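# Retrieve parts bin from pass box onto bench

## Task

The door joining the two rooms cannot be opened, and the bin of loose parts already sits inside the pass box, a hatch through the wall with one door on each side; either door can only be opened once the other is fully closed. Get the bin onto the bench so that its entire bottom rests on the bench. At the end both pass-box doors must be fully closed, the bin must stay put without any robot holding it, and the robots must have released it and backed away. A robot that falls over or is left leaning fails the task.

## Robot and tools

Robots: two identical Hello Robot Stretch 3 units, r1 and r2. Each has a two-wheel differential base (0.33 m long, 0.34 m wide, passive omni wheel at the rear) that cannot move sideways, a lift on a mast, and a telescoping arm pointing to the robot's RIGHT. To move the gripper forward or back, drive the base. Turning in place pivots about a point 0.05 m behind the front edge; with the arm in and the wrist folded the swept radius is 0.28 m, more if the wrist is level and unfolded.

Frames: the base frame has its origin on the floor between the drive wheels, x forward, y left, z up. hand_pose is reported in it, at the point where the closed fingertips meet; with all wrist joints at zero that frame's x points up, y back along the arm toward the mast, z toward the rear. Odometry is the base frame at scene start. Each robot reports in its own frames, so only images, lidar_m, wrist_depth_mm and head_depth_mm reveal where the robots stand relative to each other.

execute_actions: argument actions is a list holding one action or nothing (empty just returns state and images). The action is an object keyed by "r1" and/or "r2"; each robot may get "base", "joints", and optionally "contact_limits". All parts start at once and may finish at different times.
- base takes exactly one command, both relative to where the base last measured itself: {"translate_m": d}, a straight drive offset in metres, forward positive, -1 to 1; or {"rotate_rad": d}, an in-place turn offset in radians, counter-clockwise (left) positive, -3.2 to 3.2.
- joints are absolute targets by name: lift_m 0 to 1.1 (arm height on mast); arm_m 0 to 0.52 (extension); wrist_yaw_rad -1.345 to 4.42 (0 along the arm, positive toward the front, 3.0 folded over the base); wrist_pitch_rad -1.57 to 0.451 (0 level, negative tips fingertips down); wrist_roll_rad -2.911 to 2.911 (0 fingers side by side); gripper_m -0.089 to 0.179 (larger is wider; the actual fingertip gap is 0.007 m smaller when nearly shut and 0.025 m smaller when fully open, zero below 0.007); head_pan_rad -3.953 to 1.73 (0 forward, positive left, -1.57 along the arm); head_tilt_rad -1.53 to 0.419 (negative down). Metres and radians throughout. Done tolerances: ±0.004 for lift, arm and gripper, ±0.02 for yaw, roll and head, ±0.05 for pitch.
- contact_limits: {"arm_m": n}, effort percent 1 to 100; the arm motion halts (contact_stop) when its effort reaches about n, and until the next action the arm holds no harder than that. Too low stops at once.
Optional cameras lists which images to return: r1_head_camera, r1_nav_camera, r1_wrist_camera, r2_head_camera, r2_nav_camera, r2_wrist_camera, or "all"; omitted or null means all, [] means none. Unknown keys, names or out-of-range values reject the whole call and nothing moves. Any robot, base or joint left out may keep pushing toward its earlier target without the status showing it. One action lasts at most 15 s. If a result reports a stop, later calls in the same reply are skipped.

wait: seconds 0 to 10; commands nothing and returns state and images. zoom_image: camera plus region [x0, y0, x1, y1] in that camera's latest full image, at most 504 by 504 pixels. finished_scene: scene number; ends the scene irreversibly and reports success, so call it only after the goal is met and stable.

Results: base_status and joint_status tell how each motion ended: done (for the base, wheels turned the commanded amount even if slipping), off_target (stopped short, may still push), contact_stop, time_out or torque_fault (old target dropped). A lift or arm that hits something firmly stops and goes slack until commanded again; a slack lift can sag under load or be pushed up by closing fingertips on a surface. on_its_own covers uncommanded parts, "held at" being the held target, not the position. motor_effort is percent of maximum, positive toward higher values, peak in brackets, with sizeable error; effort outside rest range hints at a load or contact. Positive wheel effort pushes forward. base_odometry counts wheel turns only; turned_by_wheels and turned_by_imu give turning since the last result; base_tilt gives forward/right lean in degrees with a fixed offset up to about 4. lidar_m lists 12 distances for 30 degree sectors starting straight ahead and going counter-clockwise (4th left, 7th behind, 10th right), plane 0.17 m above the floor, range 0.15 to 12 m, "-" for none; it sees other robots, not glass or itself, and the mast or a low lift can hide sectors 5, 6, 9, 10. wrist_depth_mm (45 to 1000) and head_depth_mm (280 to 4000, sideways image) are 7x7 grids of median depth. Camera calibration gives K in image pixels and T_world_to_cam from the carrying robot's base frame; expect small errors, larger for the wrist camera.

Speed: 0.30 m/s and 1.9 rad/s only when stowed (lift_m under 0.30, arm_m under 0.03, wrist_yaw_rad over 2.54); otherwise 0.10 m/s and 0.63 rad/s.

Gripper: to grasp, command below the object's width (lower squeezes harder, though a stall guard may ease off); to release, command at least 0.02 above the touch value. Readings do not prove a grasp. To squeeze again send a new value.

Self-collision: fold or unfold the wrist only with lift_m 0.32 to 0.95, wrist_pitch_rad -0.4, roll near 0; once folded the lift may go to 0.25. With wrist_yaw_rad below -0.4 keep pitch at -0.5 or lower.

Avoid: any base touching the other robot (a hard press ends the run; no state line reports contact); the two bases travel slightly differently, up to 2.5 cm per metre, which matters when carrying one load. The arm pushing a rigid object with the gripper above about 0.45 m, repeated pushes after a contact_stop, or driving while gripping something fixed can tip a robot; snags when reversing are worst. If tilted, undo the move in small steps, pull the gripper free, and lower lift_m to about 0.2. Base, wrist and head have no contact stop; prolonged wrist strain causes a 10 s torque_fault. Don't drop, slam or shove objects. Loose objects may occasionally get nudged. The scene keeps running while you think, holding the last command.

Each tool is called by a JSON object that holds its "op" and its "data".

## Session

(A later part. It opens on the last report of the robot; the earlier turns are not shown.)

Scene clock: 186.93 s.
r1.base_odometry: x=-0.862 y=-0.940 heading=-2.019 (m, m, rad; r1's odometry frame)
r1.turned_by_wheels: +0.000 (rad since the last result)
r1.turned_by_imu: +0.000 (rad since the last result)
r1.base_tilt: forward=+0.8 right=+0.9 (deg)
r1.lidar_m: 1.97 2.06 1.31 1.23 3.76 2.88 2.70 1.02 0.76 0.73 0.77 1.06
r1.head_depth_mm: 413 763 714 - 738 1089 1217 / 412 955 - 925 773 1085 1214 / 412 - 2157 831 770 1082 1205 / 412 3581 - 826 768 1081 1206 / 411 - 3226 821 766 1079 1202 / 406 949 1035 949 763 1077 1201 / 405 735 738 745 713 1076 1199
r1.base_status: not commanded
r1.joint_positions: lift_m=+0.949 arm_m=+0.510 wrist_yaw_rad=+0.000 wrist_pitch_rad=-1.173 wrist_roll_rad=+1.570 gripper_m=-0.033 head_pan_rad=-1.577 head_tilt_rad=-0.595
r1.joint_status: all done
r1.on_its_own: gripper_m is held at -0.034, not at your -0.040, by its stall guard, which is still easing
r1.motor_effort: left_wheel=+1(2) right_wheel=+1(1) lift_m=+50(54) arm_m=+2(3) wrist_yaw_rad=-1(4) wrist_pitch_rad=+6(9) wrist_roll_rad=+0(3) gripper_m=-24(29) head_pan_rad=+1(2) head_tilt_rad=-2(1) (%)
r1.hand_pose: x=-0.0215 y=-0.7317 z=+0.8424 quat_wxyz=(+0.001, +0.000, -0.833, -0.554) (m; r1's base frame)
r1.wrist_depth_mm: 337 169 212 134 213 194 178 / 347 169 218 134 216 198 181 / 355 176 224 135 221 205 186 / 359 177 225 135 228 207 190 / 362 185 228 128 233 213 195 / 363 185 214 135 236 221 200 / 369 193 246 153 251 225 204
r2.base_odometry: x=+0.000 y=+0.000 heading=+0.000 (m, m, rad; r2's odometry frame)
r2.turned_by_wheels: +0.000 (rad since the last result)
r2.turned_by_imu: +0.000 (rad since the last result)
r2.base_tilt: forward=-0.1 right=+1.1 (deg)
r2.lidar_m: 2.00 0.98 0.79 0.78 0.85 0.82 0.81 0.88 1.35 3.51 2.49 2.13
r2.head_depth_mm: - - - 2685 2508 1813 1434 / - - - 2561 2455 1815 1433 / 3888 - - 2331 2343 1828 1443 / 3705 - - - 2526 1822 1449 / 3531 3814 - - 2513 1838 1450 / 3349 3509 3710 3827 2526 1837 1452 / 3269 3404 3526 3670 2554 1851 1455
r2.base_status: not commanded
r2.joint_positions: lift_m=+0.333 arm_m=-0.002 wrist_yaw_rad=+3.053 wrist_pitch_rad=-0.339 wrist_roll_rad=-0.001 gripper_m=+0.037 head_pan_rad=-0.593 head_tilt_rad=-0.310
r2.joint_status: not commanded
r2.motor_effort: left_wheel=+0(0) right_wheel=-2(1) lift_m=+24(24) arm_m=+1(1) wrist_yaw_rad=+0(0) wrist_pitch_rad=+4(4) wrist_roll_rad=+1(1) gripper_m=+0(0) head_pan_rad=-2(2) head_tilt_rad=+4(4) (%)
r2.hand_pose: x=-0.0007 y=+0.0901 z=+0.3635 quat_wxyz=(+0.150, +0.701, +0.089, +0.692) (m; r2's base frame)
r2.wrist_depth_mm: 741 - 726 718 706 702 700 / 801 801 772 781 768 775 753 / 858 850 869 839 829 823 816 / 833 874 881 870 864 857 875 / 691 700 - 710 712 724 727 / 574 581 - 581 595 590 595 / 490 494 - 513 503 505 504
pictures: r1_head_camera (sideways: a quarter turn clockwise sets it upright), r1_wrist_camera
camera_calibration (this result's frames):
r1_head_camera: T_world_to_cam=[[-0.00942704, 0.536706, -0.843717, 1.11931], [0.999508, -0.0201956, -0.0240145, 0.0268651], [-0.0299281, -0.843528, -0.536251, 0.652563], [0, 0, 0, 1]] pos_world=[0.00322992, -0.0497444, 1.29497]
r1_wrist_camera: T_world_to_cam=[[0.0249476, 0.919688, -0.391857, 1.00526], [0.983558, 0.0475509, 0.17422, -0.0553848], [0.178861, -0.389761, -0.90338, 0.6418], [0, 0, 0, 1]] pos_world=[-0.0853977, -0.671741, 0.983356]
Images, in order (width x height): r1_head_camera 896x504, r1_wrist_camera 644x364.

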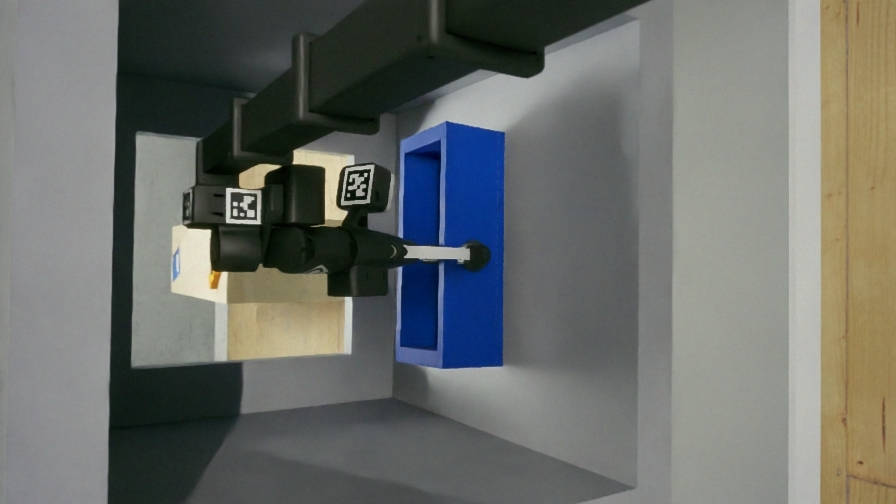

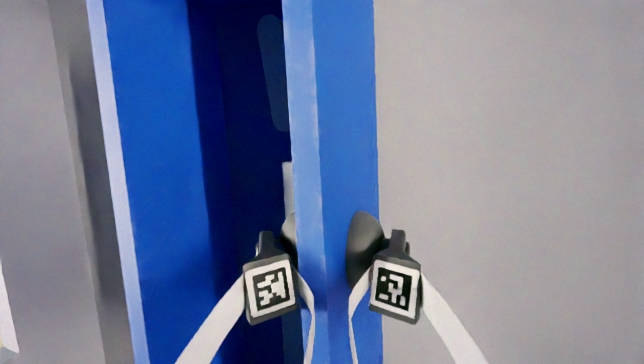

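{"op": "execute_actions", "data": {"actions": [{"r1":{"joints":{"arm_m":0.03,"head_pan_rad":0.7,"head_tilt_rad":-0.6}}}], "cameras": ["r1_head_camera","r1_nav_camera","r1_wrist_camera"]}}

Scene clock: 194.37 s.
r1.base_odometry: x=-0.862 y=-0.940 heading=-2.019 (m, m, rad; r1's odometry frame)
r1.turned_by_wheels: +0.000 (rad since the last result)
r1.turned_by_imu: +0.000 (rad since the last result)
r1.base_tilt: forward=+0.8 right=+0.9 (deg)
r1.lidar_m: 1.97 2.05 1.31 1.23 3.76 2.88 2.70 1.02 0.76 0.73 0.76 1.06
r1.head_depth_mm: 1714 1852 2008 2154 1825 1483 1244 / 1836 1985 2137 2260 1819 1480 1239 / 1950 2140 2338 2375 1820 1464 1238 / 2100 2309 2569 2346 1804 1471 1235 / 2293 2520 2825 2341 1801 1463 1231 / 2466 2798 3020 2324 1804 1457 1229 / 2748 3080 3253 2315 1796 1455 1229
r1.base_status: not commanded
r1.joint_positions: lift_m=+0.949 arm_m=+0.030 wrist_yaw_rad=+0.000 wrist_pitch_rad=-1.174 wrist_roll_rad=+1.570 gripper_m=-0.027 head_pan_rad=+0.693 head_tilt_rad=-0.595
r1.joint_status: all done
r1.on_its_own: gripper_m is held at -0.028, not at your -0.040, by its stall guard, which is not easing now
r1.motor_effort: left_wheel=+1(1) right_wheel=+1(0) lift_m=+50(50) arm_m=-4(3) wrist_yaw_rad=-1(2) wrist_pitch_rad=+7(7) wrist_roll_rad=+0(0) gripper_m=-22(22) head_pan_rad=+1(26) head_tilt_rad=-3(3) (%)
r1.hand_pose: x=-0.0215 y=-0.2517 z=+0.8423 quat_wxyz=(+0.001, +0.000, -0.832, -0.554) (m; r1's base frame)
r1.wrist_depth_mm: 351 168 212 134 926 848 775 / 371 169 217 135 919 - - / 388 177 224 135 959 - - / 403 177 226 135 974 916 826 / 423 185 228 127 - 956 844 / 456 185 213 136 - 948 862 / 461 194 246 152 - 957 882
r2.base_odometry: x=+0.000 y=+0.000 heading=+0.000 (m, m, rad; r2's odometry frame)
r2.turned_by_wheels: +0.000 (rad since the last result)
r2.turned_by_imu: -0.002 (rad since the last result)
r2.base_tilt: forward=-0.1 right=+1.1 (deg)
r2.lidar_m: 2.01 0.98 0.78 0.78 0.85 0.82 0.81 0.88 1.35 3.50 2.50 2.12
r2.head_depth_mm: - - - 2679 2473 1828 1442 / - - - 2540 2448 1823 1438 / 3918 - - 2347 2364 1828 1440 / 3756 - - - 2529 1827 1447 / 3578 3798 - - 2510 1846 1445 / 3374 3555 3732 3891 2537 1854 1456 / 3257 3376 3569 3739 2553 1864 1454
r2.base_status: not commanded
r2.joint_positions: lift_m=+0.333 arm_m=-0.002 wrist_yaw_rad=+3.053 wrist_pitch_rad=-0.339 wrist_roll_rad=-0.001 gripper_m=+0.037 head_pan_rad=-0.593 head_tilt_rad=-0.310
r2.joint_status: not commanded
r2.motor_effort: left_wheel=+0(0) right_wheel=-1(1) lift_m=+24(24) arm_m=+0(1) wrist_yaw_rad=+0(1) wrist_pitch_rad=+4(5) wrist_roll_rad=+0(1) gripper_m=+0(1) head_pan_rad=-2(2) head_tilt_rad=+4(4) (%)
r2.hand_pose: x=-0.0007 y=+0.0901 z=+0.3635 quat_wxyz=(+0.150, +0.701, +0.089, +0.692) (m; r2's base frame)
r2.wrist_depth_mm: 749 - 727 724 714 710 709 / 796 790 776 776 768 761 756 / 858 862 858 839 837 824 816 / 831 885 894 868 858 871 864 / 684 699 - 701 715 710 721 / 577 579 - 585 588 597 597 / 493 497 - 514 499 506 507
pictures: r1_head_camera (sideways: a quarter turn clockwise sets it upright), r1_nav_camera (sideways: a quarter turn counterclockwise sets it upright), r1_wrist_camera
camera_calibration (this result's frames):
r1_head_camera: T_world_to_cam=[[-0.404914, -0.352401, -0.843717, 1.12173], [-0.627369, 0.778352, -0.0240145, 0.0367891], [0.665171, 0.519598, -0.536251, 0.648323], [0, 0, 0, 1]] pos_world=[0.0460372, 0.0297954, 1.29497]
r1_nav_camera: T_world_to_cam=[[0.439339, 0.396772, 0.805949, -1.01888], [0.673482, -0.739197, -0.0032191, 0.0473958], [0.594477, 0.544206, -0.591977, 0.720989], [0, 0, 0, 1]] pos_world=[-0.0128993, 0.04693, 1.24812]
r1_wrist_camera: T_world_to_cam=[[0.0249476, 0.92039, -0.390205, 0.562562], [0.983558, 0.0472377, 0.174304, -0.0783337], [0.17886, -0.388138, -0.904078, 0.829747], [0, 0, 0, 1]] pos_world=[-0.0853978, -0.19202, 0.983325]
Images, in order (width x height): r1_head_camera 896x504, r1_nav_camera 672x504, r1_wrist_camera 644x364.

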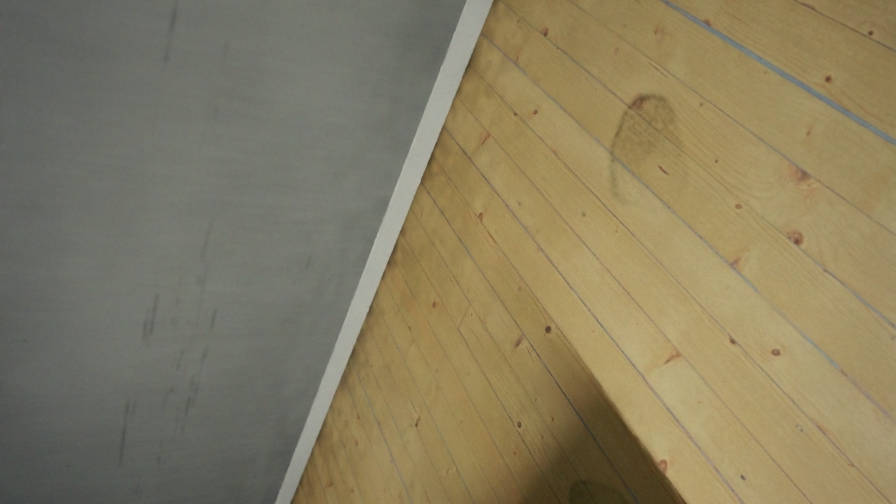

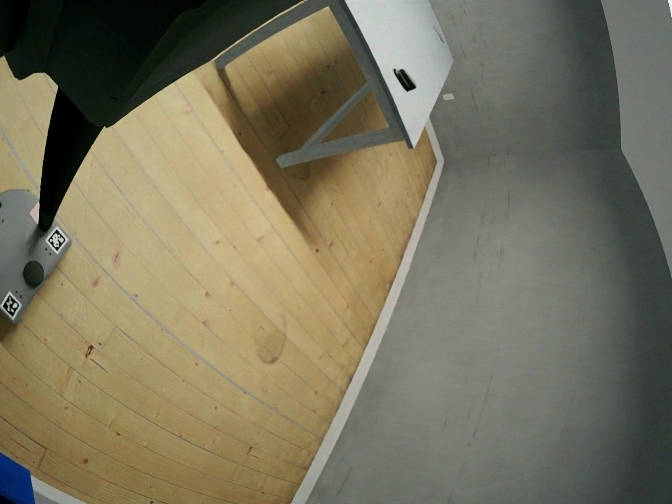

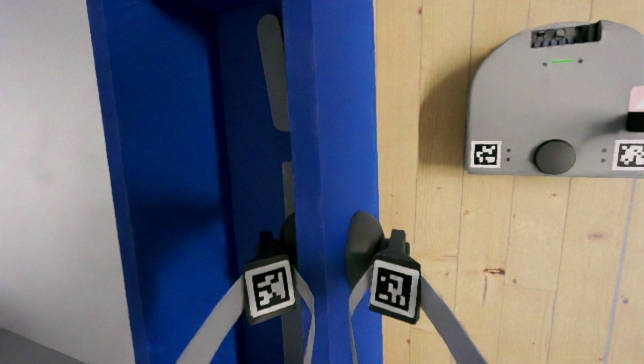

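{"op": "execute_actions", "data": {"actions": [{"r1":{"base":{"rotate_rad":3.14},"joints":{"head_pan_rad":-1.57,"head_tilt_rad":-0.4}}}], "cameras": ["r1_head_camera","r1_nav_camera"]}}

Scene clock: 206.90 s.
r1.base_odometry: x=-0.862 y=-0.940 heading=+1.121 (m, m, rad; r1's odometry frame)
r1.turned_by_wheels: +3.140 (rad since the last result)
r1.turned_by_imu: +3.176 (rad since the last result)
r1.base_tilt: forward=+0.8 right=+0.9 (deg)
r1.lidar_m: 2.74 1.03 0.76 0.73 0.77 1.05 1.97 2.05 1.31 1.23 3.74 2.89
r1.head_depth_mm: 2997 3177 3456 1449 2027 - - / 2994 3223 3381 1394 2210 1804 - / 3012 3193 3328 1433 2297 1812 - / 3004 3200 3332 1428 2291 1744 1397 / 3019 3194 3376 1421 2093 1623 1386 / 2979 3208 3435 3304 2286 1727 1387 / 2989 3211 3437 3331 2273 1730 1392
r1.base_status: done
r1.joint_positions: lift_m=+0.949 arm_m=+0.030 wrist_yaw_rad=+0.000 wrist_pitch_rad=-1.174 wrist_roll_rad=+1.570 gripper_m=-0.027 head_pan_rad=-1.563 head_tilt_rad=-0.409
r1.joint_status: all done
r1.on_its_own: gripper_m is held at -0.028, not at your -0.040, by its stall guard, which is not easing now
r1.motor_effort: left_wheel=-2(7) right_wheel=+4(5) lift_m=+50(50) arm_m=-4(4) wrist_yaw_rad=+1(1) wrist_pitch_rad=+7(7) wrist_roll_rad=+0(0) gripper_m=-22(22) head_pan_rad=-2(31) head_tilt_rad=+4(15) (%)
r1.hand_pose: x=-0.0215 y=-0.2517 z=+0.8423 quat_wxyz=(+0.001, +0.000, -0.832, -0.554) (m; r1's base frame)
r1.wrist_depth_mm: - 169 213 134 933 853 747 / - 169 219 135 939 - - / - 176 223 135 969 - - / - 176 225 135 984 915 817 / - 185 228 127 - 922 826 / - 185 214 136 - 970 904 / - 194 245 153 - 998 883
r2.base_odometry: x=+0.000 y=+0.000 heading=+0.000 (m, m, rad; r2's odometry frame)
r2.turned_by_wheels: +0.000 (rad since the last result)
r2.turned_by_imu: -0.003 (rad since the last result)
r2.base_tilt: forward=-0.1 right=+1.1 (deg)
r2.lidar_m: 2.01 0.98 0.78 0.78 0.85 0.82 0.81 0.88 1.35 3.51 2.50 2.13
r2.head_depth_mm: - - - 2709 2474 1810 1436 / - - - 2553 2467 1825 1441 / 3871 - - 2361 2356 1827 1446 / 3705 - - - 2499 1824 1446 / 3562 3766 - - 2497 1842 1446 / 3378 3516 3727 3862 2530 1831 1447 / 3237 3395 3568 3723 2527 1844 1454
r2.base_status: not commanded
r2.joint_positions: lift_m=+0.333 arm_m=-0.002 wrist_yaw_rad=+3.053 wrist_pitch_rad=-0.339 wrist_roll_rad=-0.001 gripper_m=+0.037 head_pan_rad=-0.593 head_tilt_rad=-0.310
r2.joint_status: not commanded
r2.motor_effort: left_wheel=+0(0) right_wheel=-1(1) lift_m=+24(24) arm_m=+1(1) wrist_yaw_rad=-1(0) wrist_pitch_rad=+4(4) wrist_roll_rad=+1(1) gripper_m=+0(0) head_pan_rad=-3(2) head_tilt_rad=+4(4) (%)
r2.hand_pose: x=-0.0007 y=+0.0901 z=+0.3635 quat_wxyz=(+0.150, +0.701, +0.089, +0.692) (m; r2's base frame)
r2.wrist_depth_mm: 731 - 729 730 723 711 706 / 791 794 789 778 765 763 756 / 843 871 847 850 845 818 821 / 827 873 877 878 878 861 866 / 693 700 - 700 714 715 720 / 572 585 - 581 591 594 595 / 489 492 - 510 501 502 508
pictures: r1_head_camera (sideways: a quarter turn clockwise sets it upright), r1_nav_camera (sideways: a quarter turn counterclockwise sets it upright)
camera_calibration (this result's frames):
r1_head_camera: T_world_to_cam=[[-0.0154332, 0.370704, -0.928623, 1.2301], [0.999723, -0.0107895, -0.0209219, 0.022843], [-0.0177752, -0.928689, -0.370434, 0.436724], [0, 0, 0, 1]] pos_world=[0.0039106, -0.0501768, 1.30456]
r1_nav_camera: T_world_to_cam=[[0.0280633, -0.43149, 0.901681, -1.14121], [-0.998543, -0.0536959, 0.00538235, 0.0463968], [0.0460942, -0.900518, -0.432368, 0.516665], [0, 0, 0, 1]] pos_world=[0.05454, -0.0246619, 1.25215]
Images, in order (width x height): r1_head_camera 896x504, r1_nav_camera 672x504.

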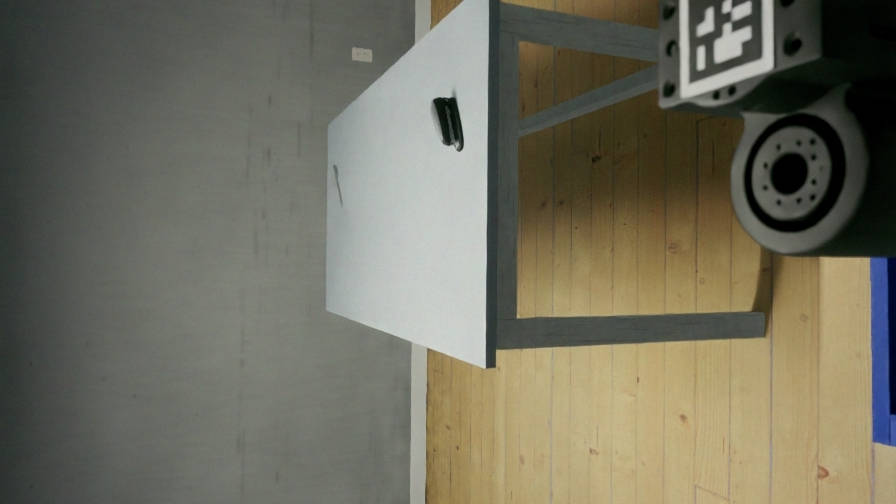

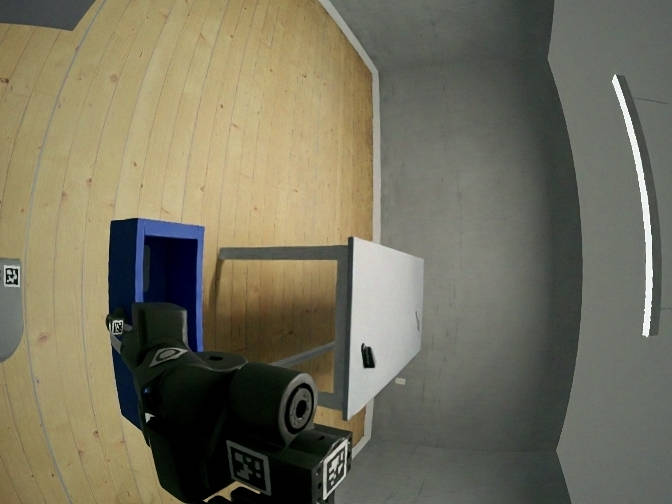

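{"op": "execute_actions", "data": {"actions": [{"r1":{"base":{"rotate_rad":-1.6}}}], "cameras": []}}

{"op": "execute_actions", "data": {"actions": [{"r1":{"base":{"translate_m":0.78}}}], "cameras": []}}

{"op": "execute_actions", "data": {"actions": [{"r1":{"base":{"rotate_rad":1.57},"joints":{"head_tilt_rad":-0.7}}}], "cameras": ["r1_head_camera","r1_nav_camera"]}}

Scene clock: 219.43 s.
r1.base_odometry: x=-0.862 y=-0.940 heading=-0.479 (m, m, rad; r1's odometry frame)
r1.turned_by_wheels: -1.600 (rad since the last result)
r1.turned_by_imu: -1.619 (rad since the last result)
r1.base_tilt: forward=+0.8 right=+0.9 (deg)
r1.lidar_m: 1.23 3.71 2.93 2.80 1.06 0.77 0.73 0.76 1.02 1.98 2.04 1.31
r1.head_depth_mm: 1658 1764 1875 1960 1903 - - / 1658 1784 1921 2058 2181 1812 - / 1658 1772 1903 2045 2179 1803 - / 1647 1763 1893 2042 2158 1733 1392 / 1649 1765 1896 2027 2158 1735 1392 / 1642 1757 1887 2030 2145 1727 1392 / 1635 1752 1880 2021 2121 1725 1390
r1.base_status: done
r1.joint_positions: lift_m=+0.949 arm_m=+0.030 wrist_yaw_rad=+0.000 wrist_pitch_rad=-1.174 wrist_roll_rad=+1.570 gripper_m=-0.027 head_pan_rad=-1.563 head_tilt_rad=-0.408
r1.joint_status: not commanded
r1.on_its_own: gripper_m is held at -0.028, not at your -0.040, by its stall guard, which is not easing now
r1.motor_effort: left_wheel=+4(8) right_wheel=-1(4) lift_m=+50(50) arm_m=-4(4) wrist_yaw_rad=+1(0) wrist_pitch_rad=+7(7) wrist_roll_rad=+0(0) gripper_m=-22(22) head_pan_rad=-2(2) head_tilt_rad=+4(4) (%)
r1.hand_pose: x=-0.0215 y=-0.2517 z=+0.8423 quat_wxyz=(+0.001, +0.000, -0.832, -0.554) (m; r1's base frame)
r1.wrist_depth_mm: - 169 212 134 911 866 760 / - 169 216 134 936 - - / - 177 223 134 960 - - / - 177 224 135 986 926 808 / - 185 227 127 988 909 844 / - 185 213 135 - 955 863 / - 194 245 153 - 983 895
r2.base_odometry: x=+0.000 y=+0.000 heading=+0.000 (m, m, rad; r2's odometry frame)
r2.turned_by_wheels: +0.000 (rad since the last result)
r2.turned_by_imu: -0.003 (rad since the last result)
r2.base_tilt: forward=-0.2 right=+1.0 (deg)
r2.lidar_m: 2.01 0.98 0.79 0.78 0.85 0.82 0.81 0.88 1.34 3.50 2.50 2.12
r2.head_depth_mm: - - - 2681 2463 1820 1430 / - - - 2556 2452 1816 1450 / 3885 - - 2347 2390 1835 1439 / 3766 - - - 2496 1827 1439 / 3513 3760 - - 2518 1827 1449 / 3369 3568 3760 3780 2529 1848 1451 / 3239 3411 3614 3721 2561 1834 1461
r2.base_status: not commanded
r2.joint_positions: lift_m=+0.333 arm_m=-0.002 wrist_yaw_rad=+3.053 wrist_pitch_rad=-0.339 wrist_roll_rad=-0.001 gripper_m=+0.037 head_pan_rad=-0.593 head_tilt_rad=-0.310
r2.joint_status: not commanded
r2.motor_effort: left_wheel=+0(0) right_wheel=-1(2) lift_m=+24(24) arm_m=+1(0) wrist_yaw_rad=+0(0) wrist_pitch_rad=+4(4) wrist_roll_rad=+1(1) gripper_m=+0(1) head_pan_rad=-2(2) head_tilt_rad=+4(4) (%)
r2.hand_pose: x=-0.0007 y=+0.0901 z=+0.3635 quat_wxyz=(+0.150, +0.701, +0.089, +0.692) (m; r2's base frame)
r2.wrist_depth_mm: 728 - 717 720 711 706 697 / 800 805 774 774 768 759 760 / 855 857 846 837 825 820 820 / 839 870 872 875 859 858 873 / 695 701 - 704 722 713 722 / 581 577 - 582 587 595 596 / 492 491 - 513 503 504 508
pictures: none
No camera images: the call's "cameras" was empty. Leave "cameras" out to get every camera's image.

Scene clock: 228.23 s.
r1.base_odometry: x=-0.170 y=-1.299 heading=-0.479 (m, m, rad; r1's odometry frame)
r1.turned_by_wheels: +0.000 (rad since the last result)
r1.turned_by_imu: +0.000 (rad since the last result)
r1.base_tilt: forward=+0.8 right=+0.9 (deg)
r1.lidar_m: 1.69 0.46 2.93 2.81 2.18 1.58 1.51 1.56 2.04 1.96 0.64 0.63
r1.head_depth_mm: 1660 1784 1908 2042 2180 - - / 1647 1769 1899 2041 2165 1800 - / 1648 1756 1885 2034 2155 1797 - / 1643 1754 1875 2024 2154 1739 1392 / 1632 1745 1870 2020 2144 1725 1396 / 1625 1743 1866 2015 2138 1733 1393 / 1626 1744 1868 2007 2126 1729 1395
r1.base_status: done
r1.joint_positions: lift_m=+0.949 arm_m=+0.030 wrist_yaw_rad=+0.000 wrist_pitch_rad=-1.174 wrist_roll_rad=+1.570 gripper_m=-0.027 head_pan_rad=-1.563 head_tilt_rad=-0.408
r1.joint_status: not commanded
r1.on_its_own: gripper_m is held at -0.028, not at your -0.040, by its stall guard, which is not easing now
r1.motor_effort: left_wheel=+3(8) right_wheel=-2(4) lift_m=+50(50) arm_m=-4(4) wrist_yaw_rad=-1(0) wrist_pitch_rad=+7(7) wrist_roll_rad=+0(0) gripper_m=-22(22) head_pan_rad=-1(3) head_tilt_rad=+4(3) (%)
r1.hand_pose: x=-0.0215 y=-0.2517 z=+0.8423 quat_wxyz=(+0.001, +0.000, -0.832, -0.554) (m; r1's base frame)
r1.wrist_depth_mm: - 169 213 134 920 843 764 / - 170 217 134 934 - - / - 177 223 135 955 - - / - 178 224 135 994 907 832 / - 185 227 127 - 916 845 / - 185 213 136 - 925 862 / - 193 246 152 - 983 891
r2.base_odometry: x=+0.000 y=+0.000 heading=+0.000 (m, m, rad; r2's odometry frame)
r2.turned_by_wheels: +0.000 (rad since the last result)
r2.turned_by_imu: -0.002 (rad since the last result)
r2.base_tilt: forward=-0.2 right=+1.1 (deg)
r2.lidar_m: 2.01 0.98 0.78 0.78 0.85 0.82 0.81 0.88 1.35 3.50 2.49 2.12
r2.head_depth_mm: - - - 2673 2495 1827 1432 / - - - 2549 2443 1831 1434 / 3873 - - 2348 2363 1828 1447 / 3738 - - - 2526 1831 1444 / 3543 3686 - - 2540 1859 1445 / 3405 3562 3746 3840 2548 1848 1449 / 3237 3406 3525 3639 2553 1855 1450
r2.base_status: not commanded
r2.joint_positions: lift_m=+0.333 arm_m=-0.002 wrist_yaw_rad=+3.053 wrist_pitch_rad=-0.339 wrist_roll_rad=-0.001 gripper_m=+0.037 head_pan_rad=-0.593 head_tilt_rad=-0.310
r2.joint_status: not commanded
r2.motor_effort: left_wheel=+0(0) right_wheel=+0(1) lift_m=+24(24) arm_m=+1(1) wrist_yaw_rad=+0(1) wrist_pitch_rad=+4(4) wrist_roll_rad=+0(1) gripper_m=+0(0) head_pan_rad=-3(2) head_tilt_rad=+4(4) (%)
r2.hand_pose: x=-0.0007 y=+0.0901 z=+0.3635 quat_wxyz=(+0.150, +0.701, +0.089, +0.692) (m; r2's base frame)
r2.wrist_depth_mm: 728 - 715 724 710 708 705 / 805 799 784 777 769 770 753 / 853 852 845 840 830 825 824 / 845 878 879 863 852 860 875 / 700 689 - 711 707 718 709 / 581 576 - 580 594 594 595 / 492 490 - 511 504 502 504
pictures: none
No camera images: the call's "cameras" was empty. Leave "cameras" out to get every camera's image.

Scene clock: 231.67 s.
r1.base_odometry: x=-0.170 y=-1.299 heading=+1.091 (m, m, rad; r1's odometry frame)
r1.turned_by_wheels: +1.570 (rad since the last result)
r1.turned_by_imu: +1.588 (rad since the last result)
r1.base_tilt: forward=+0.8 right=+0.9 (deg)
r1.lidar_m: 2.81 2.19 1.58 1.51 1.56 2.04 1.96 0.64 0.63 1.66 0.46 2.93
r1.head_depth_mm: 2385 2607 1148 924 - - - / 2374 1704 1139 905 - - 1115 / 2360 1684 1135 852 - - - / 2351 1675 1124 848 681 512 1114 / 2345 1667 1121 845 678 503 447 / 2341 2578 1172 841 676 478 424 / 2341 2597 2663 2017 674 1301 1148
r1.base_status: done
r1.joint_positions: lift_m=+0.949 arm_m=+0.030 wrist_yaw_rad=+0.000 wrist_pitch_rad=-1.174 wrist_roll_rad=+1.570 gripper_m=-0.027 head_pan_rad=-1.563 head_tilt_rad=-0.691
r1.joint_status: all done
r1.on_its_own: gripper_m is held at -0.028, not at your -0.040, by its stall guard, which is not easing now
r1.motor_effort: left_wheel=-2(6) right_wheel=+3(6) lift_m=+50(50) arm_m=-4(4) wrist_yaw_rad=-1(1) wrist_pitch_rad=+7(7) wrist_roll_rad=+0(0) gripper_m=-22(22) head_pan_rad=-2(2) head_tilt_rad=-3(17) (%)
r1.hand_pose: x=-0.0215 y=-0.2517 z=+0.8423 quat_wxyz=(+0.001, +0.000, -0.832, -0.554) (m; r1's base frame)
r1.wrist_depth_mm: 336 168 212 134 925 840 771 / 348 169 217 135 926 - - / 366 176 224 135 953 - - / 383 176 224 135 990 918 825 / 403 185 227 127 - 937 842 / 425 185 213 136 - 965 862 / 448 195 246 152 - 972 878
r2.base_odometry: x=+0.000 y=+0.000 heading=+0.000 (m, m, rad; r2's odometry frame)
r2.turned_by_wheels: +0.000 (rad since the last result)
r2.turned_by_imu: -0.001 (rad since the last result)
r2.base_tilt: forward=-0.1 right=+1.2 (deg)
r2.lidar_m: 2.01 0.98 0.78 0.78 0.85 0.82 0.81 0.88 1.35 3.52 2.50 2.12
r2.head_depth_mm: - - - 2670 2495 1810 1438 / - - - 2552 2464 1812 1440 / 3887 - - 2340 2365 1817 1443 / 3773 - - - 2493 1832 1450 / 3554 3681 - - 2524 1836 1452 / 3410 3581 3741 3846 2524 1831 1451 / 3234 3440 3607 3687 2531 1836 1458
r2.base_status: not commanded
r2.joint_positions: lift_m=+0.333 arm_m=-0.002 wrist_yaw_rad=+3.053 wrist_pitch_rad=-0.339 wrist_roll_rad=-0.001 gripper_m=+0.037 head_pan_rad=-0.593 head_tilt_rad=-0.310
r2.joint_status: not commanded
r2.motor_effort: left_wheel=+0(1) right_wheel=-1(0) lift_m=+24(24) arm_m=+0(0) wrist_yaw_rad=+0(1) wrist_pitch_rad=+4(4) wrist_roll_rad=+1(0) gripper_m=+0(0) head_pan_rad=-2(2) head_tilt_rad=+4(4) (%)
r2.hand_pose: x=-0.0007 y=+0.0901 z=+0.3635 quat_wxyz=(+0.150, +0.701, +0.089, +0.692) (m; r2's base frame)
r2.wrist_depth_mm: 743 - 729 717 710 700 698 / 805 806 769 787 753 782 764 / 849 850 845 832 823 838 826 / 835 873 883 884 859 858 859 / 691 694 - 704 722 716 712 / 574 576 - 586 583 594 590 / 487 499 - 516 500 509 510
pictures: r1_head_camera (sideways: a quarter turn clockwise sets it upright), r1_nav_camera (sideways: a quarter turn counterclockwise sets it upright)
camera_calibration (this result's frames):
r1_head_camera: T_world_to_cam=[[-0.0172473, 0.61504, -0.788307, 1.04712], [0.999671, -0.00437913, -0.0252883, 0.0285193], [-0.0190054, -0.788484, -0.614762, 0.754637], [0, 0, 0, 1]] pos_world=[0.00389231, -0.0488783, 1.2901]
r1_nav_camera: T_world_to_cam=[[0.0297911, -0.665895, 0.74545, -0.937519], [-0.998554, -0.053211, -0.00762625, 0.0633322], [0.0447445, -0.744145, -0.666518, 0.821308], [0, 0, 0, 1]] pos_world=[0.0544213, -0.00974756, 1.24677]
Images, in order (width x height): r1_head_camera 896x504, r1_nav_camera 672x504.

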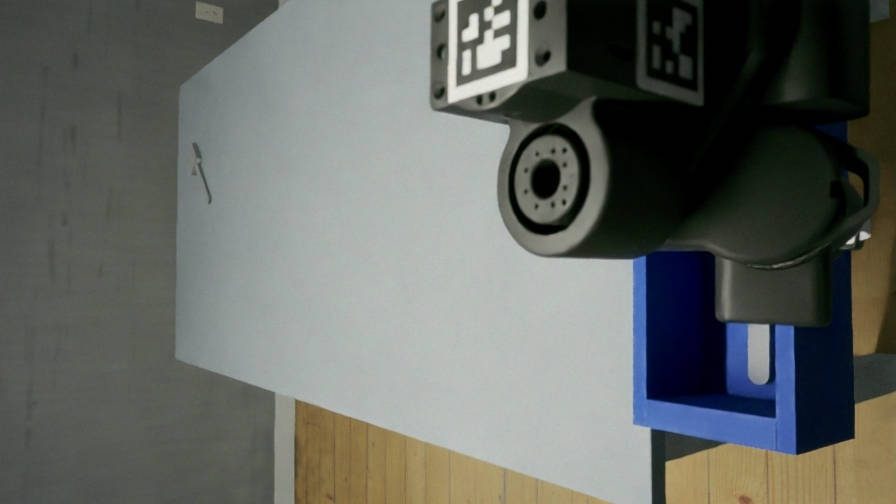

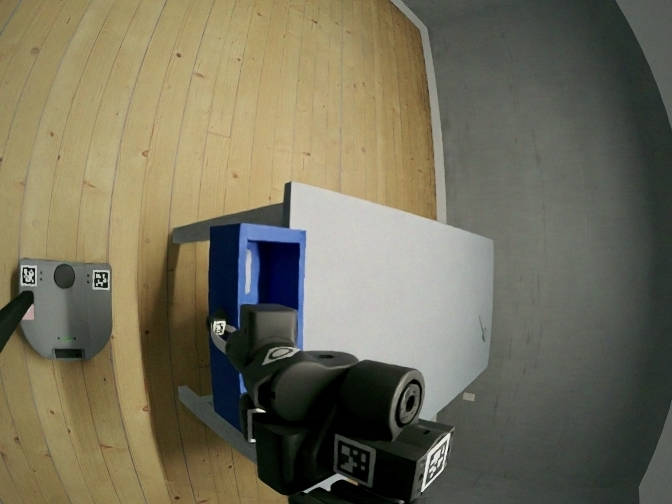

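{"op": "execute_actions", "data": {"actions": [{"r1":{"joints":{"arm_m":0.42}}}], "cameras": []}}

{"op": "execute_actions", "data": {"actions": [{"r1":{"joints":{"lift_m":0.86}}}], "cameras": ["r1_head_camera","r1_nav_camera"]}}

Scene clock: 240.37 s.
r1.base_odometry: x=-0.170 y=-1.299 heading=+1.091 (m, m, rad; r1's odometry frame)
r1.turned_by_wheels: +0.000 (rad since the last result)
r1.turned_by_imu: -0.001 (rad since the last result)
r1.base_tilt: forward=+0.9 right=+1.0 (deg)
r1.lidar_m: 2.81 2.19 1.57 1.51 1.56 2.04 1.96 0.64 0.63 1.67 0.46 2.94
r1.head_depth_mm: 2391 2622 - 826 670 1253 1166 / 2358 2510 1085 773 686 1320 1185 / 2359 - 1084 761 682 1315 1182 / 2356 2526 - 766 681 1316 1184 / 2344 1662 1121 762 679 1307 1179 / 2332 2568 1169 813 676 739 965 / 2326 2600 2669 2015 674 1295 1173
r1.base_status: not commanded
r1.joint_positions: lift_m=+0.949 arm_m=+0.420 wrist_yaw_rad=+0.000 wrist_pitch_rad=-1.175 wrist_roll_rad=+1.570 gripper_m=-0.027 head_pan_rad=-1.563 head_tilt_rad=-0.691
r1.joint_status: all done
r1.on_its_own: gripper_m is held at -0.028, not at your -0.040, by its stall guard, which is not easing now
r1.motor_effort: left_wheel=-2(2) right_wheel=+3(3) lift_m=+50(50) arm_m=+3(3) wrist_yaw_rad=+1(1) wrist_pitch_rad=+7(8) wrist_roll_rad=+0(0) gripper_m=-22(22) head_pan_rad=-3(2) head_tilt_rad=-2(3) (%)
r1.hand_pose: x=-0.0215 y=-0.6410 z=+0.8422 quat_wxyz=(+0.001, +0.000, -0.832, -0.555) (m; r1's base frame)
r1.wrist_depth_mm: 331 169 212 134 201 185 169 / 345 169 218 134 206 188 172 / 362 177 225 135 209 194 176 / 377 176 227 135 216 198 181 / 401 184 227 127 222 204 185 / 420 186 213 135 224 210 189 / 445 193 246 153 238 213 194
r2.base_odometry: x=+0.000 y=+0.000 heading=+0.000 (m, m, rad; r2's odometry frame)
r2.turned_by_wheels: +0.000 (rad since the last result)
r2.turned_by_imu: -0.002 (rad since the last result)
r2.base_tilt: forward=-0.2 right=+1.1 (deg)
r2.lidar_m: 2.00 0.98 0.79 0.78 0.85 0.82 0.81 0.88 1.35 3.51 2.49 2.12
r2.head_depth_mm: - - - 2675 2481 1813 1432 / - - - 2573 2474 1815 1433 / 3865 - - 2354 2348 1826 1438 / 3737 - - - 2525 1835 1445 / 3562 3790 - - 2498 1845 1448 / 3381 3541 3747 3768 2514 1829 1450 / 3278 3366 3518 3732 2533 1851 1449
r2.base_status: not commanded
r2.joint_positions: lift_m=+0.333 arm_m=-0.002 wrist_yaw_rad=+3.053 wrist_pitch_rad=-0.339 wrist_roll_rad=-0.001 gripper_m=+0.037 head_pan_rad=-0.593 head_tilt_rad=-0.310
r2.joint_status: not commanded
r2.motor_effort: left_wheel=+0(0) right_wheel=-2(1) lift_m=+24(24) arm_m=+1(1) wrist_yaw_rad=+0(1) wrist_pitch_rad=+4(4) wrist_roll_rad=+0(1) gripper_m=+0(0) head_pan_rad=-2(2) head_tilt_rad=+4(4) (%)
r2.hand_pose: x=-0.0007 y=+0.0901 z=+0.3635 quat_wxyz=(+0.150, +0.701, +0.089, +0.692) (m; r2's base frame)
r2.wrist_depth_mm: 744 - 729 722 714 716 709 / 795 787 778 777 769 764 751 / 842 873 845 842 831 827 815 / 820 866 884 874 866 862 862 / 682 700 - 708 710 714 715 / 573 574 - 586 582 592 598 / 487 494 - 512 504 501 506
pictures: none
No camera images: the call's "cameras" was empty. Leave "cameras" out to get every camera's image.

Scene clock: 242.33 s.
r1.base_odometry: x=-0.170 y=-1.299 heading=+1.091 (m, m, rad; r1's odometry frame)
r1.turned_by_wheels: +0.000 (rad since the last result)
r1.turned_by_imu: -0.002 (rad since the last result)
r1.base_tilt: forward=+0.8 right=+0.9 (deg)
r1.lidar_m: 2.81 2.19 1.58 1.51 1.56 2.04 1.96 0.65 0.63 1.65 0.47 2.93
r1.head_depth_mm: 2388 2613 1267 - 657 1291 1162 / 2368 2561 1041 783 684 1347 1184 / 2364 2520 - 769 682 1343 1185 / 2343 2504 - 765 679 1311 1183 / 2346 1659 1115 761 676 1311 1176 / 2340 2577 1170 812 675 743 969 / 2346 2621 2683 1952 672 1300 1169
r1.base_status: not commanded
r1.joint_positions: lift_m=+0.923 arm_m=+0.420 wrist_yaw_rad=+0.003 wrist_pitch_rad=-1.177 wrist_roll_rad=+1.570 gripper_m=-0.027 head_pan_rad=-1.563 head_tilt_rad=-0.694
r1.joint_status: lift_m contact_stop (moved -0.026 of -0.089)
r1.on_its_own: gripper_m is held at -0.028, not at your -0.040, by its stall guard, which is not easing now; lift_m is slack since a contact_stop, until your next command for it (your +0.860 is given up)
r1.motor_effort: left_wheel=+1(11) right_wheel=+1(3) lift_m=+32(43) arm_m=+3(3) wrist_yaw_rad=-4(6) wrist_pitch_rad=+8(8) wrist_roll_rad=+0(0) gripper_m=-21(22) head_pan_rad=-3(1) head_tilt_rad=-2(3) (%)
r1.hand_pose: x=-0.0213 y=-0.6404 z=+0.8155 quat_wxyz=(+0.001, +0.001, -0.831, -0.556) (m; r1's base frame)
r1.wrist_depth_mm: 291 170 209 124 180 164 150 / 306 170 215 124 184 168 153 / 322 170 218 137 189 172 157 / 338 178 226 138 195 176 160 / 354 187 227 126 198 180 165 / 377 187 216 134 199 185 168 / 400 196 249 178 213 190 173
r2.base_odometry: x=+0.000 y=+0.000 heading=+0.000 (m, m, rad; r2's odometry frame)
r2.turned_by_wheels: +0.000 (rad since the last result)
r2.turned_by_imu: -0.001 (rad since the last result)
r2.base_tilt: forward=-0.1 right=+1.1 (deg)
r2.lidar_m: 2.01 0.98 0.79 0.78 0.85 0.82 0.81 0.88 1.35 3.50 2.49 2.12
r2.head_depth_mm: - - - 2696 2483 1831 1440 / - - - 2577 2458 1824 1443 / 3818 - - 2354 2374 1831 1441 / 3677 - - - 2494 1835 1440 / 3561 3758 - - 2535 1846 1447 / 3405 3579 3745 3821 2539 1847 1459 / 3258 3389 3648 3723 2559 1862 1455
r2.base_status: not commanded
r2.joint_positions: lift_m=+0.333 arm_m=-0.002 wrist_yaw_rad=+3.053 wrist_pitch_rad=-0.339 wrist_roll_rad=-0.001 gripper_m=+0.037 head_pan_rad=-0.593 head_tilt_rad=-0.310
r2.joint_status: not commanded
r2.motor_effort: left_wheel=+0(0) right_wheel=-2(0) lift_m=+24(24) arm_m=+0(1) wrist_yaw_rad=+0(0) wrist_pitch_rad=+4(5) wrist_roll_rad=+0(0) gripper_m=+0(0) head_pan_rad=-2(2) head_tilt_rad=+4(4) (%)
r2.hand_pose: x=-0.0007 y=+0.0901 z=+0.3635 quat_wxyz=(+0.150, +0.701, +0.089, +0.692) (m; r2's base frame)
r2.wrist_depth_mm: 731 - 725 729 714 711 702 / 790 799 775 777 773 755 766 / 853 861 862 843 811 843 818 / 829 870 883 871 866 869 872 / 688 696 - 701 714 719 720 / 570 584 - 581 589 596 598 / 490 494 - 512 499 505 504
pictures: r1_head_camera (sideways: a quarter turn clockwise sets it upright), r1_nav_camera (sideways: a quarter turn counterclockwise sets it upright)
camera_calibration (this result's frames):
r1_head_camera: T_world_to_cam=[[-0.0170721, 0.616911, -0.786848, 1.04522], [0.999669, -0.00462618, -0.0253167, 0.0285563], [-0.0192583, -0.787019, -0.616628, 0.757065], [0, 0, 0, 1]] pos_world=[0.00387709, -0.0488495, 1.28998]
r1_nav_camera: T_world_to_cam=[[0.0295996, -0.667668, 0.74387, -0.935459], [-0.998571, -0.0528862, -0.0077341, 0.0634727], [0.0445043, -0.742578, -0.668279, 0.8236], [0, 0, 0, 1]] pos_world=[0.0544174, -0.00963182, 1.24675]
Images, in order (width x height): r1_head_camera 896x504, r1_nav_camera 672x504.

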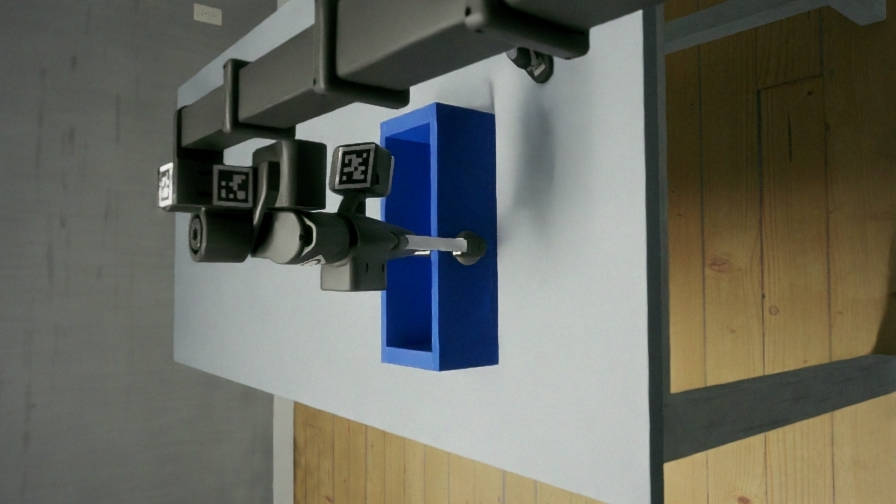

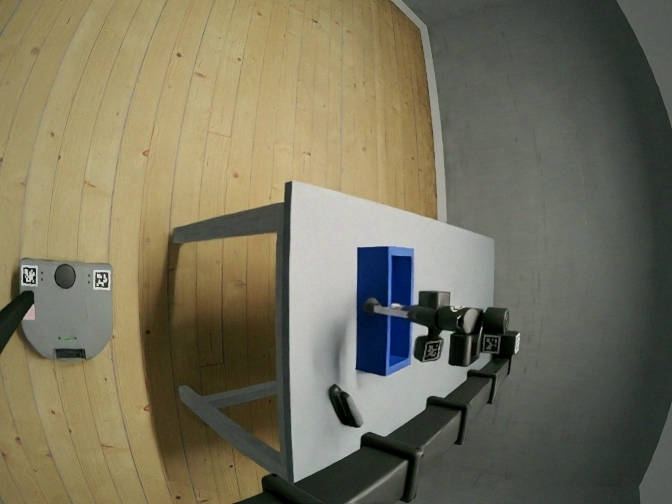

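{"op": "execute_actions", "data": {"actions": [{"r1":{"joints":{"gripper_m":0.08}}}], "cameras": []}}

{"op": "execute_actions", "data": {"actions": [{"r1":{"joints":{"lift_m":1.03}}}], "cameras": []}}

{"op": "execute_actions", "data": {"actions": [{"r1":{"joints":{"arm_m":0.0,"wrist_roll_rad":0,"wrist_pitch_rad":0,"gripper_m":0.0},"base":{"translate_m":0.9}}}], "cameras": []}}

{"op": "execute_actions", "data": {"actions": [{"r1":{"joints":{"lift_m":0.8,"head_tilt_rad":-0.4},"base":{"rotate_rad":3.14}}}], "cameras": ["r1_head_camera","r1_nav_camera"]}}

Scene clock: 254.03 s.
r1.base_odometry: x=-0.170 y=-1.299 heading=+1.091 (m, m, rad; r1's odometry frame)
r1.turned_by_wheels: +0.000 (rad since the last result)
r1.turned_by_imu: -0.001 (rad since the last result)
r1.base_tilt: forward=+0.9 right=+0.9 (deg)
r1.lidar_m: 2.81 2.20 1.57 1.51 1.56 2.04 1.96 0.64 0.63 1.65 0.47 2.94
r1.head_depth_mm: 2380 2624 1263 - 657 1292 1164 / 2362 2553 1037 773 683 1351 1183 / 2358 2512 - 769 680 1314 1184 / 2355 2503 - 765 679 1316 1183 / 2342 1653 1116 761 676 1309 1176 / 2329 2554 1169 811 675 741 971 / 2331 2581 2647 1942 672 1296 1170
r1.base_status: not commanded
r1.joint_positions: lift_m=+0.923 arm_m=+0.420 wrist_yaw_rad=+0.002 wrist_pitch_rad=-1.156 wrist_roll_rad=+1.570 gripper_m=+0.080 head_pan_rad=-1.563 head_tilt_rad=-0.694
r1.joint_status: all done
r1.on_its_own: lift_m is slack since a contact_stop, until your next command for it (your +0.860 is given up)
r1.motor_effort: left_wheel=+1(1) right_wheel=+0(0) lift_m=+33(32) arm_m=+3(3) wrist_yaw_rad=-3(3) wrist_pitch_rad=+2(8) wrist_roll_rad=+0(0) gripper_m=+0(79) head_pan_rad=-2(2) head_tilt_rad=-1(2) (%)
r1.hand_pose: x=-0.0213 y=-0.6456 z=+0.8172 quat_wxyz=(+0.001, +0.001, -0.837, -0.547) (m; r1's base frame)
r1.wrist_depth_mm: 298 165 206 122 176 162 148 / 315 164 213 123 181 166 152 / 329 173 219 124 187 170 155 / 351 180 224 138 191 175 159 / 367 180 224 138 193 179 162 / 391 325 244 139 209 181 166 / 412 345 231 158 210 191 170
r2.base_odometry: x=+0.000 y=+0.000 heading=+0.000 (m, m, rad; r2's odometry frame)
r2.turned_by_wheels: +0.000 (rad since the last result)
r2.turned_by_imu: -0.003 (rad since the last result)
r2.base_tilt: forward=-0.1 right=+1.1 (deg)
r2.lidar_m: 2.01 0.98 0.79 0.78 0.85 0.81 0.81 0.88 1.34 3.51 2.50 2.12
r2.head_depth_mm: - - - 2678 2466 1805 1423 / - - - 2567 2442 1832 1424 / 3865 - - 2342 2351 1830 1447 / 3706 - - - 2516 1833 1445 / 3544 3731 - - 2534 1854 1455 / 3409 3607 3721 3807 2519 1828 1462 / 3236 3417 3551 3685 2567 1862 1457
r2.base_status: not commanded
r2.joint_positions: lift_m=+0.333 arm_m=-0.002 wrist_yaw_rad=+3.053 wrist_pitch_rad=-0.339 wrist_roll_rad=-0.001 gripper_m=+0.037 head_pan_rad=-0.593 head_tilt_rad=-0.310
r2.joint_status: not commanded
r2.motor_effort: left_wheel=+0(0) right_wheel=-1(2) lift_m=+24(24) arm_m=+0(1) wrist_yaw_rad=+0(0) wrist_pitch_rad=+4(4) wrist_roll_rad=+0(0) gripper_m=+0(0) head_pan_rad=-2(2) head_tilt_rad=+4(4) (%)
r2.hand_pose: x=-0.0007 y=+0.0901 z=+0.3635 quat_wxyz=(+0.150, +0.701, +0.089, +0.692) (m; r2's base frame)
r2.wrist_depth_mm: 745 - 709 720 717 707 695 / 796 792 789 779 758 773 762 / 849 860 848 841 840 817 830 / 832 874 887 863 872 853 859 / 694 693 - 706 711 712 727 / 576 579 - 586 589 592 599 / 494 492 - 516 496 510 505
pictures: none
No camera images: the call's "cameras" was empty. Leave "cameras" out to get every camera's image.

Scene clock: 255.83 s.
r1.base_odometry: x=-0.170 y=-1.299 heading=+1.091 (m, m, rad; r1's odometry frame)
r1.turned_by_wheels: +0.000 (rad since the last result)
r1.turned_by_imu: +0.000 (rad since the last result)
r1.base_tilt: forward=+0.8 right=+0.9 (deg)
r1.lidar_m: 2.81 2.19 1.58 1.51 1.56 2.05 1.96 0.64 0.63 1.66 0.47 2.94
r1.head_depth_mm: - 2696 1138 857 685 1290 1160 / 2252 1685 1137 798 683 1348 1185 / - - 1104 767 680 1313 1187 / 2314 - 1069 765 678 1317 1181 / 2352 1654 1114 761 677 1310 1173 / 2324 2572 1160 811 673 743 967 / 2327 2596 2643 1945 673 1302 1170
r1.base_status: not commanded
r1.joint_positions: lift_m=+1.030 arm_m=+0.420 wrist_yaw_rad=+0.002 wrist_pitch_rad=-1.156 wrist_roll_rad=+1.570 gripper_m=+0.080 head_pan_rad=-1.563 head_tilt_rad=-0.694
r1.joint_status: all done
r1.motor_effort: left_wheel=+0(0) right_wheel=+1(1) lift_m=+45(46) arm_m=+3(3) wrist_yaw_rad=-1(3) wrist_pitch_rad=+1(2) wrist_roll_rad=+0(0) gripper_m=+0(0) head_pan_rad=-2(3) head_tilt_rad=-2(2) (%)
r1.hand_pose: x=-0.0213 y=-0.6457 z=+0.9239 quat_wxyz=(+0.001, +0.001, -0.837, -0.547) (m; r1's base frame)
r1.wrist_depth_mm: 472 403 349 265 268 253 231 / 493 427 363 296 273 258 237 / 524 438 376 312 280 265 240 / 547 451 391 321 288 272 246 / 580 478 405 323 278 278 252 / 600 506 280 332 254 285 259 / - 559 431 286 314 301 264
r2.base_odometry: x=+0.000 y=+0.000 heading=+0.000 (m, m, rad; r2's odometry frame)
r2.turned_by_wheels: +0.000 (rad since the last result)
r2.turned_by_imu: +0.000 (rad since the last result)
r2.base_tilt: forward=-0.1 right=+1.1 (deg)
r2.lidar_m: 2.01 0.98 0.78 0.78 0.85 0.82 0.81 0.88 1.35 3.50 2.49 2.12
r2.head_depth_mm: - - - 2683 2456 1815 1440 / - - - 2581 2462 1832 1437 / 3819 - - 2324 2353 1840 1443 / 3730 - - - 2519 1834 1446 / 3549 3783 - - 2534 1837 1452 / 3380 3570 3717 3849 2532 1839 1453 / 3297 3412 3547 3717 2547 1849 1457
r2.base_status: not commanded
r2.joint_positions: lift_m=+0.333 arm_m=-0.002 wrist_yaw_rad=+3.053 wrist_pitch_rad=-0.339 wrist_roll_rad=-0.001 gripper_m=+0.037 head_pan_rad=-0.593 head_tilt_rad=-0.310
r2.joint_status: not commanded
r2.motor_effort: left_wheel=+0(0) right_wheel=-1(1) lift_m=+24(24) arm_m=+1(1) wrist_yaw_rad=+0(0) wrist_pitch_rad=+5(4) wrist_roll_rad=+0(1) gripper_m=+0(1) head_pan_rad=-2(2) head_tilt_rad=+4(4) (%)
r2.hand_pose: x=-0.0007 y=+0.0901 z=+0.3635 quat_wxyz=(+0.150, +0.701, +0.089, +0.692) (m; r2's base frame)
r2.wrist_depth_mm: 743 - 730 713 716 711 704 / 797 795 782 772 766 763 754 / 839 845 846 849 839 828 808 / 828 860 884 880 853 857 868 / 691 696 - 705 709 707 726 / 567 579 - 586 592 589 597 / 489 493 - 513 501 506 507
pictures: none
No camera images: the call's "cameras" was empty. Leave "cameras" out to get every camera's image.

Scene clock: 265.80 s.
r1.base_odometry: x=+0.246 y=-0.501 heading=+1.091 (m, m, rad; r1's odometry frame)
r1.turned_by_wheels: +0.000 (rad since the last result)
r1.turned_by_imu: +0.000 (rad since the last result)
r1.base_tilt: forward=+0.8 right=+0.9 (deg)
r1.lidar_m: 1.91 1.97 1.60 1.53 1.58 2.13 2.86 0.83 1.88 2.79 2.78 1.99
r1.head_depth_mm: 2362 2595 - - - - 1152 / 2364 2566 - - - - 1182 / 2349 2564 - - - - 1170 / 2338 2562 - - 1622 1366 1179 / 2339 2580 2678 2040 1637 1368 1176 / 2330 2600 2677 2021 1629 1366 1172 / 2330 2574 2663 2022 1631 1364 1172
r1.base_status: done
r1.joint_positions: lift_m=+1.030 arm_m=+0.003 wrist_yaw_rad=+0.001 wrist_pitch_rad=-0.022 wrist_roll_rad=+0.004 gripper_m=+0.000 head_pan_rad=-1.563 head_tilt_rad=-0.694
r1.joint_status: all done
joint sent to its limit — the command would take r1.arm_m past its lower limit, so that joint was sent only as far as its limit.
r1.motor_effort: left_wheel=-1(5) right_wheel=+2(7) lift_m=+45(45) arm_m=-4(5) wrist_yaw_rad=-1(2) wrist_pitch_rad=+6(7) wrist_roll_rad=-2(6) gripper_m=-2(81) head_pan_rad=-3(3) head_tilt_rad=-4(1) (%)
r1.hand_pose: x=-0.0213 y=-0.4035 z=+1.1385 quat_wxyz=(+0.706, +0.008, -0.708, -0.008) (m; r1's base frame)
r1.wrist_depth_mm: - - - - - - - / - - - - - - - / - - - - - - - / - - - - - - - / - - - - - - - / - - - - - - 866 / - - - - - - -
r2.base_odometry: x=+0.000 y=+0.000 heading=+0.000 (m, m, rad; r2's odometry frame)
r2.turned_by_wheels: +0.000 (rad since the last result)
r2.turned_by_imu: -0.003 (rad since the last result)
r2.base_tilt: forward=-0.1 right=+1.1 (deg)
r2.lidar_m: 2.01 0.98 0.79 0.78 0.85 0.81 0.81 0.88 1.34 3.50 2.49 2.12
r2.head_depth_mm: - - - 2696 2472 1813 1430 / - - - 2571 2438 1815 1437 / 3894 - - 2358 2354 1827 1436 / 3729 - - - 2508 1829 1450 / 3523 3807 - - 2511 1832 1442 / 3352 3571 3800 3878 2516 1862 1446 / 3257 3409 3572 3665 2555 1845 1466
r2.base_status: not commanded
r2.joint_positions: lift_m=+0.333 arm_m=-0.002 wrist_yaw_rad=+3.053 wrist_pitch_rad=-0.339 wrist_roll_rad=-0.001 gripper_m=+0.037 head_pan_rad=-0.593 head_tilt_rad=-0.310
r2.joint_status: not commanded
r2.motor_effort: left_wheel=+0(0) right_wheel=+0(2) lift_m=+24(24) arm_m=+1(1) wrist_yaw_rad=+0(0) wrist_pitch_rad=+4(4) wrist_roll_rad=+0(1) gripper_m=+0(0) head_pan_rad=-3(2) head_tilt_rad=+4(3) (%)
r2.hand_pose: x=-0.0007 y=+0.0901 z=+0.3635 quat_wxyz=(+0.150, +0.701, +0.089, +0.692) (m; r2's base frame)
r2.wrist_depth_mm: 733 - 735 720 724 704 709 / 784 796 786 769 770 779 754 / 841 861 838 837 839 810 830 / 836 870 892 873 868 866 859 / 690 701 - 707 701 721 731 / 566 574 - 580 589 593 591 / 492 492 - 513 498 506 510
pictures: none
No camera images: the call's "cameras" was empty. Leave "cameras" out to get every camera's image.

Scene clock: 271.70 s.
r1.base_odometry: x=+0.246 y=-0.501 heading=-2.053 (m, m, rad; r1's odometry frame)
r1.turned_by_wheels: +3.140 (rad since the last result)
r1.turned_by_imu: +3.177 (rad since the last result)
r1.base_tilt: forward=+0.8 right=+0.9 (deg)
r1.lidar_m: 2.86 0.83 1.87 2.80 2.80 2.00 1.91 1.97 1.61 1.53 1.58 2.12
r1.head_depth_mm: 1294 1387 1489 1608 1748 1747 1404 / 1286 1382 1476 1605 1739 1741 1406 / 1286 1372 1471 1591 1734 1744 1400 / 1279 1369 1468 1585 1722 1740 1363 / 1268 1360 1464 1571 1700 1732 1396 / 1270 1347 1451 1564 1693 1729 1401 / 1258 1342 1443 1563 1678 1729 1389
r1.base_status: done
r1.joint_positions: lift_m=+0.800 arm_m=+0.003 wrist_yaw_rad=+0.001 wrist_pitch_rad=-0.021 wrist_roll_rad=+0.004 gripper_m=+0.000 head_pan_rad=-1.563 head_tilt_rad=-0.409
r1.joint_status: all done
r1.motor_effort: left_wheel=-1(6) right_wheel=+3(6) lift_m=+20(39) arm_m=-4(4) wrist_yaw_rad=-2(1) wrist_pitch_rad=+6(6) wrist_roll_rad=-2(2) gripper_m=-2(2) head_pan_rad=-3(3) head_tilt_rad=+3(20) (%)
r1.hand_pose: x=-0.0213 y=-0.4035 z=+0.9097 quat_wxyz=(+0.706, +0.008, -0.708, -0.008) (m; r1's base frame)
r1.wrist_depth_mm: 669 - - - - - - / 543 - - - - - - / 547 - - - - - - / 579 - - - - - - / 572 - - - - - - / - - - - - - - / - - - - - - -
r2.base_odometry: x=+0.000 y=+0.000 heading=+0.000 (m, m, rad; r2's odometry frame)
r2.turned_by_wheels: +0.000 (rad since the last result)
r2.turned_by_imu: -0.002 (rad since the last result)
r2.base_tilt: forward=-0.2 right=+1.0 (deg)
r2.lidar_m: 2.01 0.98 0.78 0.78 0.85 0.82 0.81 0.88 1.35 3.50 2.49 2.12
r2.head_depth_mm: - - - 2677 2491 1804 1430 / - - - 2581 2468 1831 1435 / 3931 - - 2357 2364 1823 1443 / 3727 - - - 2508 1830 1442 / 3524 3744 - - 2514 1823 1444 / 3337 3544 3734 3870 2545 1828 1450 / 3292 3338 3572 3629 2554 1846 1463
r2.base_status: not commanded
r2.joint_positions: lift_m=+0.333 arm_m=-0.002 wrist_yaw_rad=+3.053 wrist_pitch_rad=-0.339 wrist_roll_rad=-0.001 gripper_m=+0.037 head_pan_rad=-0.593 head_tilt_rad=-0.310
r2.joint_status: not commanded
r2.motor_effort: left_wheel=+0(0) right_wheel=-1(1) lift_m=+24(24) arm_m=+1(0) wrist_yaw_rad=+1(0) wrist_pitch_rad=+4(4) wrist_roll_rad=+1(0) gripper_m=+0(0) head_pan_rad=-3(3) head_tilt_rad=+4(4) (%)
r2.hand_pose: x=-0.0007 y=+0.0901 z=+0.3635 quat_wxyz=(+0.150, +0.701, +0.089, +0.692) (m; r2's base frame)
r2.wrist_depth_mm: 745 - 726 721 710 710 698 / 796 802 777 776 782 758 755 / 856 854 845 847 841 822 808 / 827 865 882 861 881 860 854 / 692 704 - 708 716 715 727 / 575 584 - 586 590 588 599 / 494 495 - 515 499 504 507
pictures: r1_head_camera (sideways: a quarter turn clockwise sets it upright), r1_nav_camera (sideways: a quarter turn counterclockwise sets it upright)
camera_calibration (this result's frames):
r1_head_camera: T_world_to_cam=[[-0.0152572, 0.37077, -0.928599, 1.23007], [0.999718, -0.0112638, -0.0209231, 0.0228446], [-0.0182172, -0.928656, -0.370494, 0.436804], [0, 0, 0, 1]] pos_world=[0.00388672, -0.050176, 1.30456]
r1_nav_camera: T_world_to_cam=[[0.0278584, -0.431561, 0.901654, -1.14117], [-0.998568, -0.0532212, 0.00537942, 0.0464007], [0.0456655, -0.900513, -0.432425, 0.516743], [0, 0, 0, 1]] pos_world=[0.0545282, -0.0246817, 1.25214]
Images, in order (width x height): r1_head_camera 896x504, r1_nav_camera 672x504.

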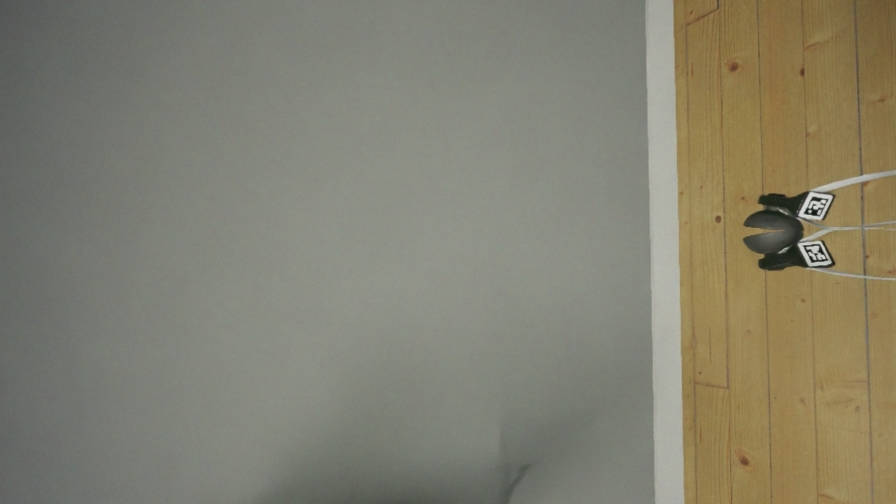

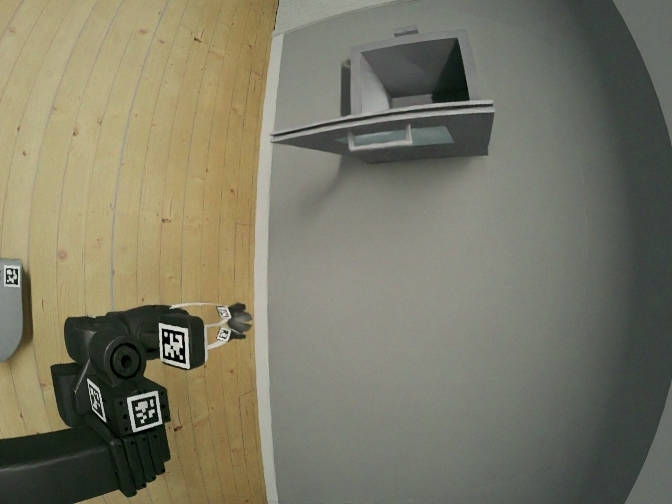

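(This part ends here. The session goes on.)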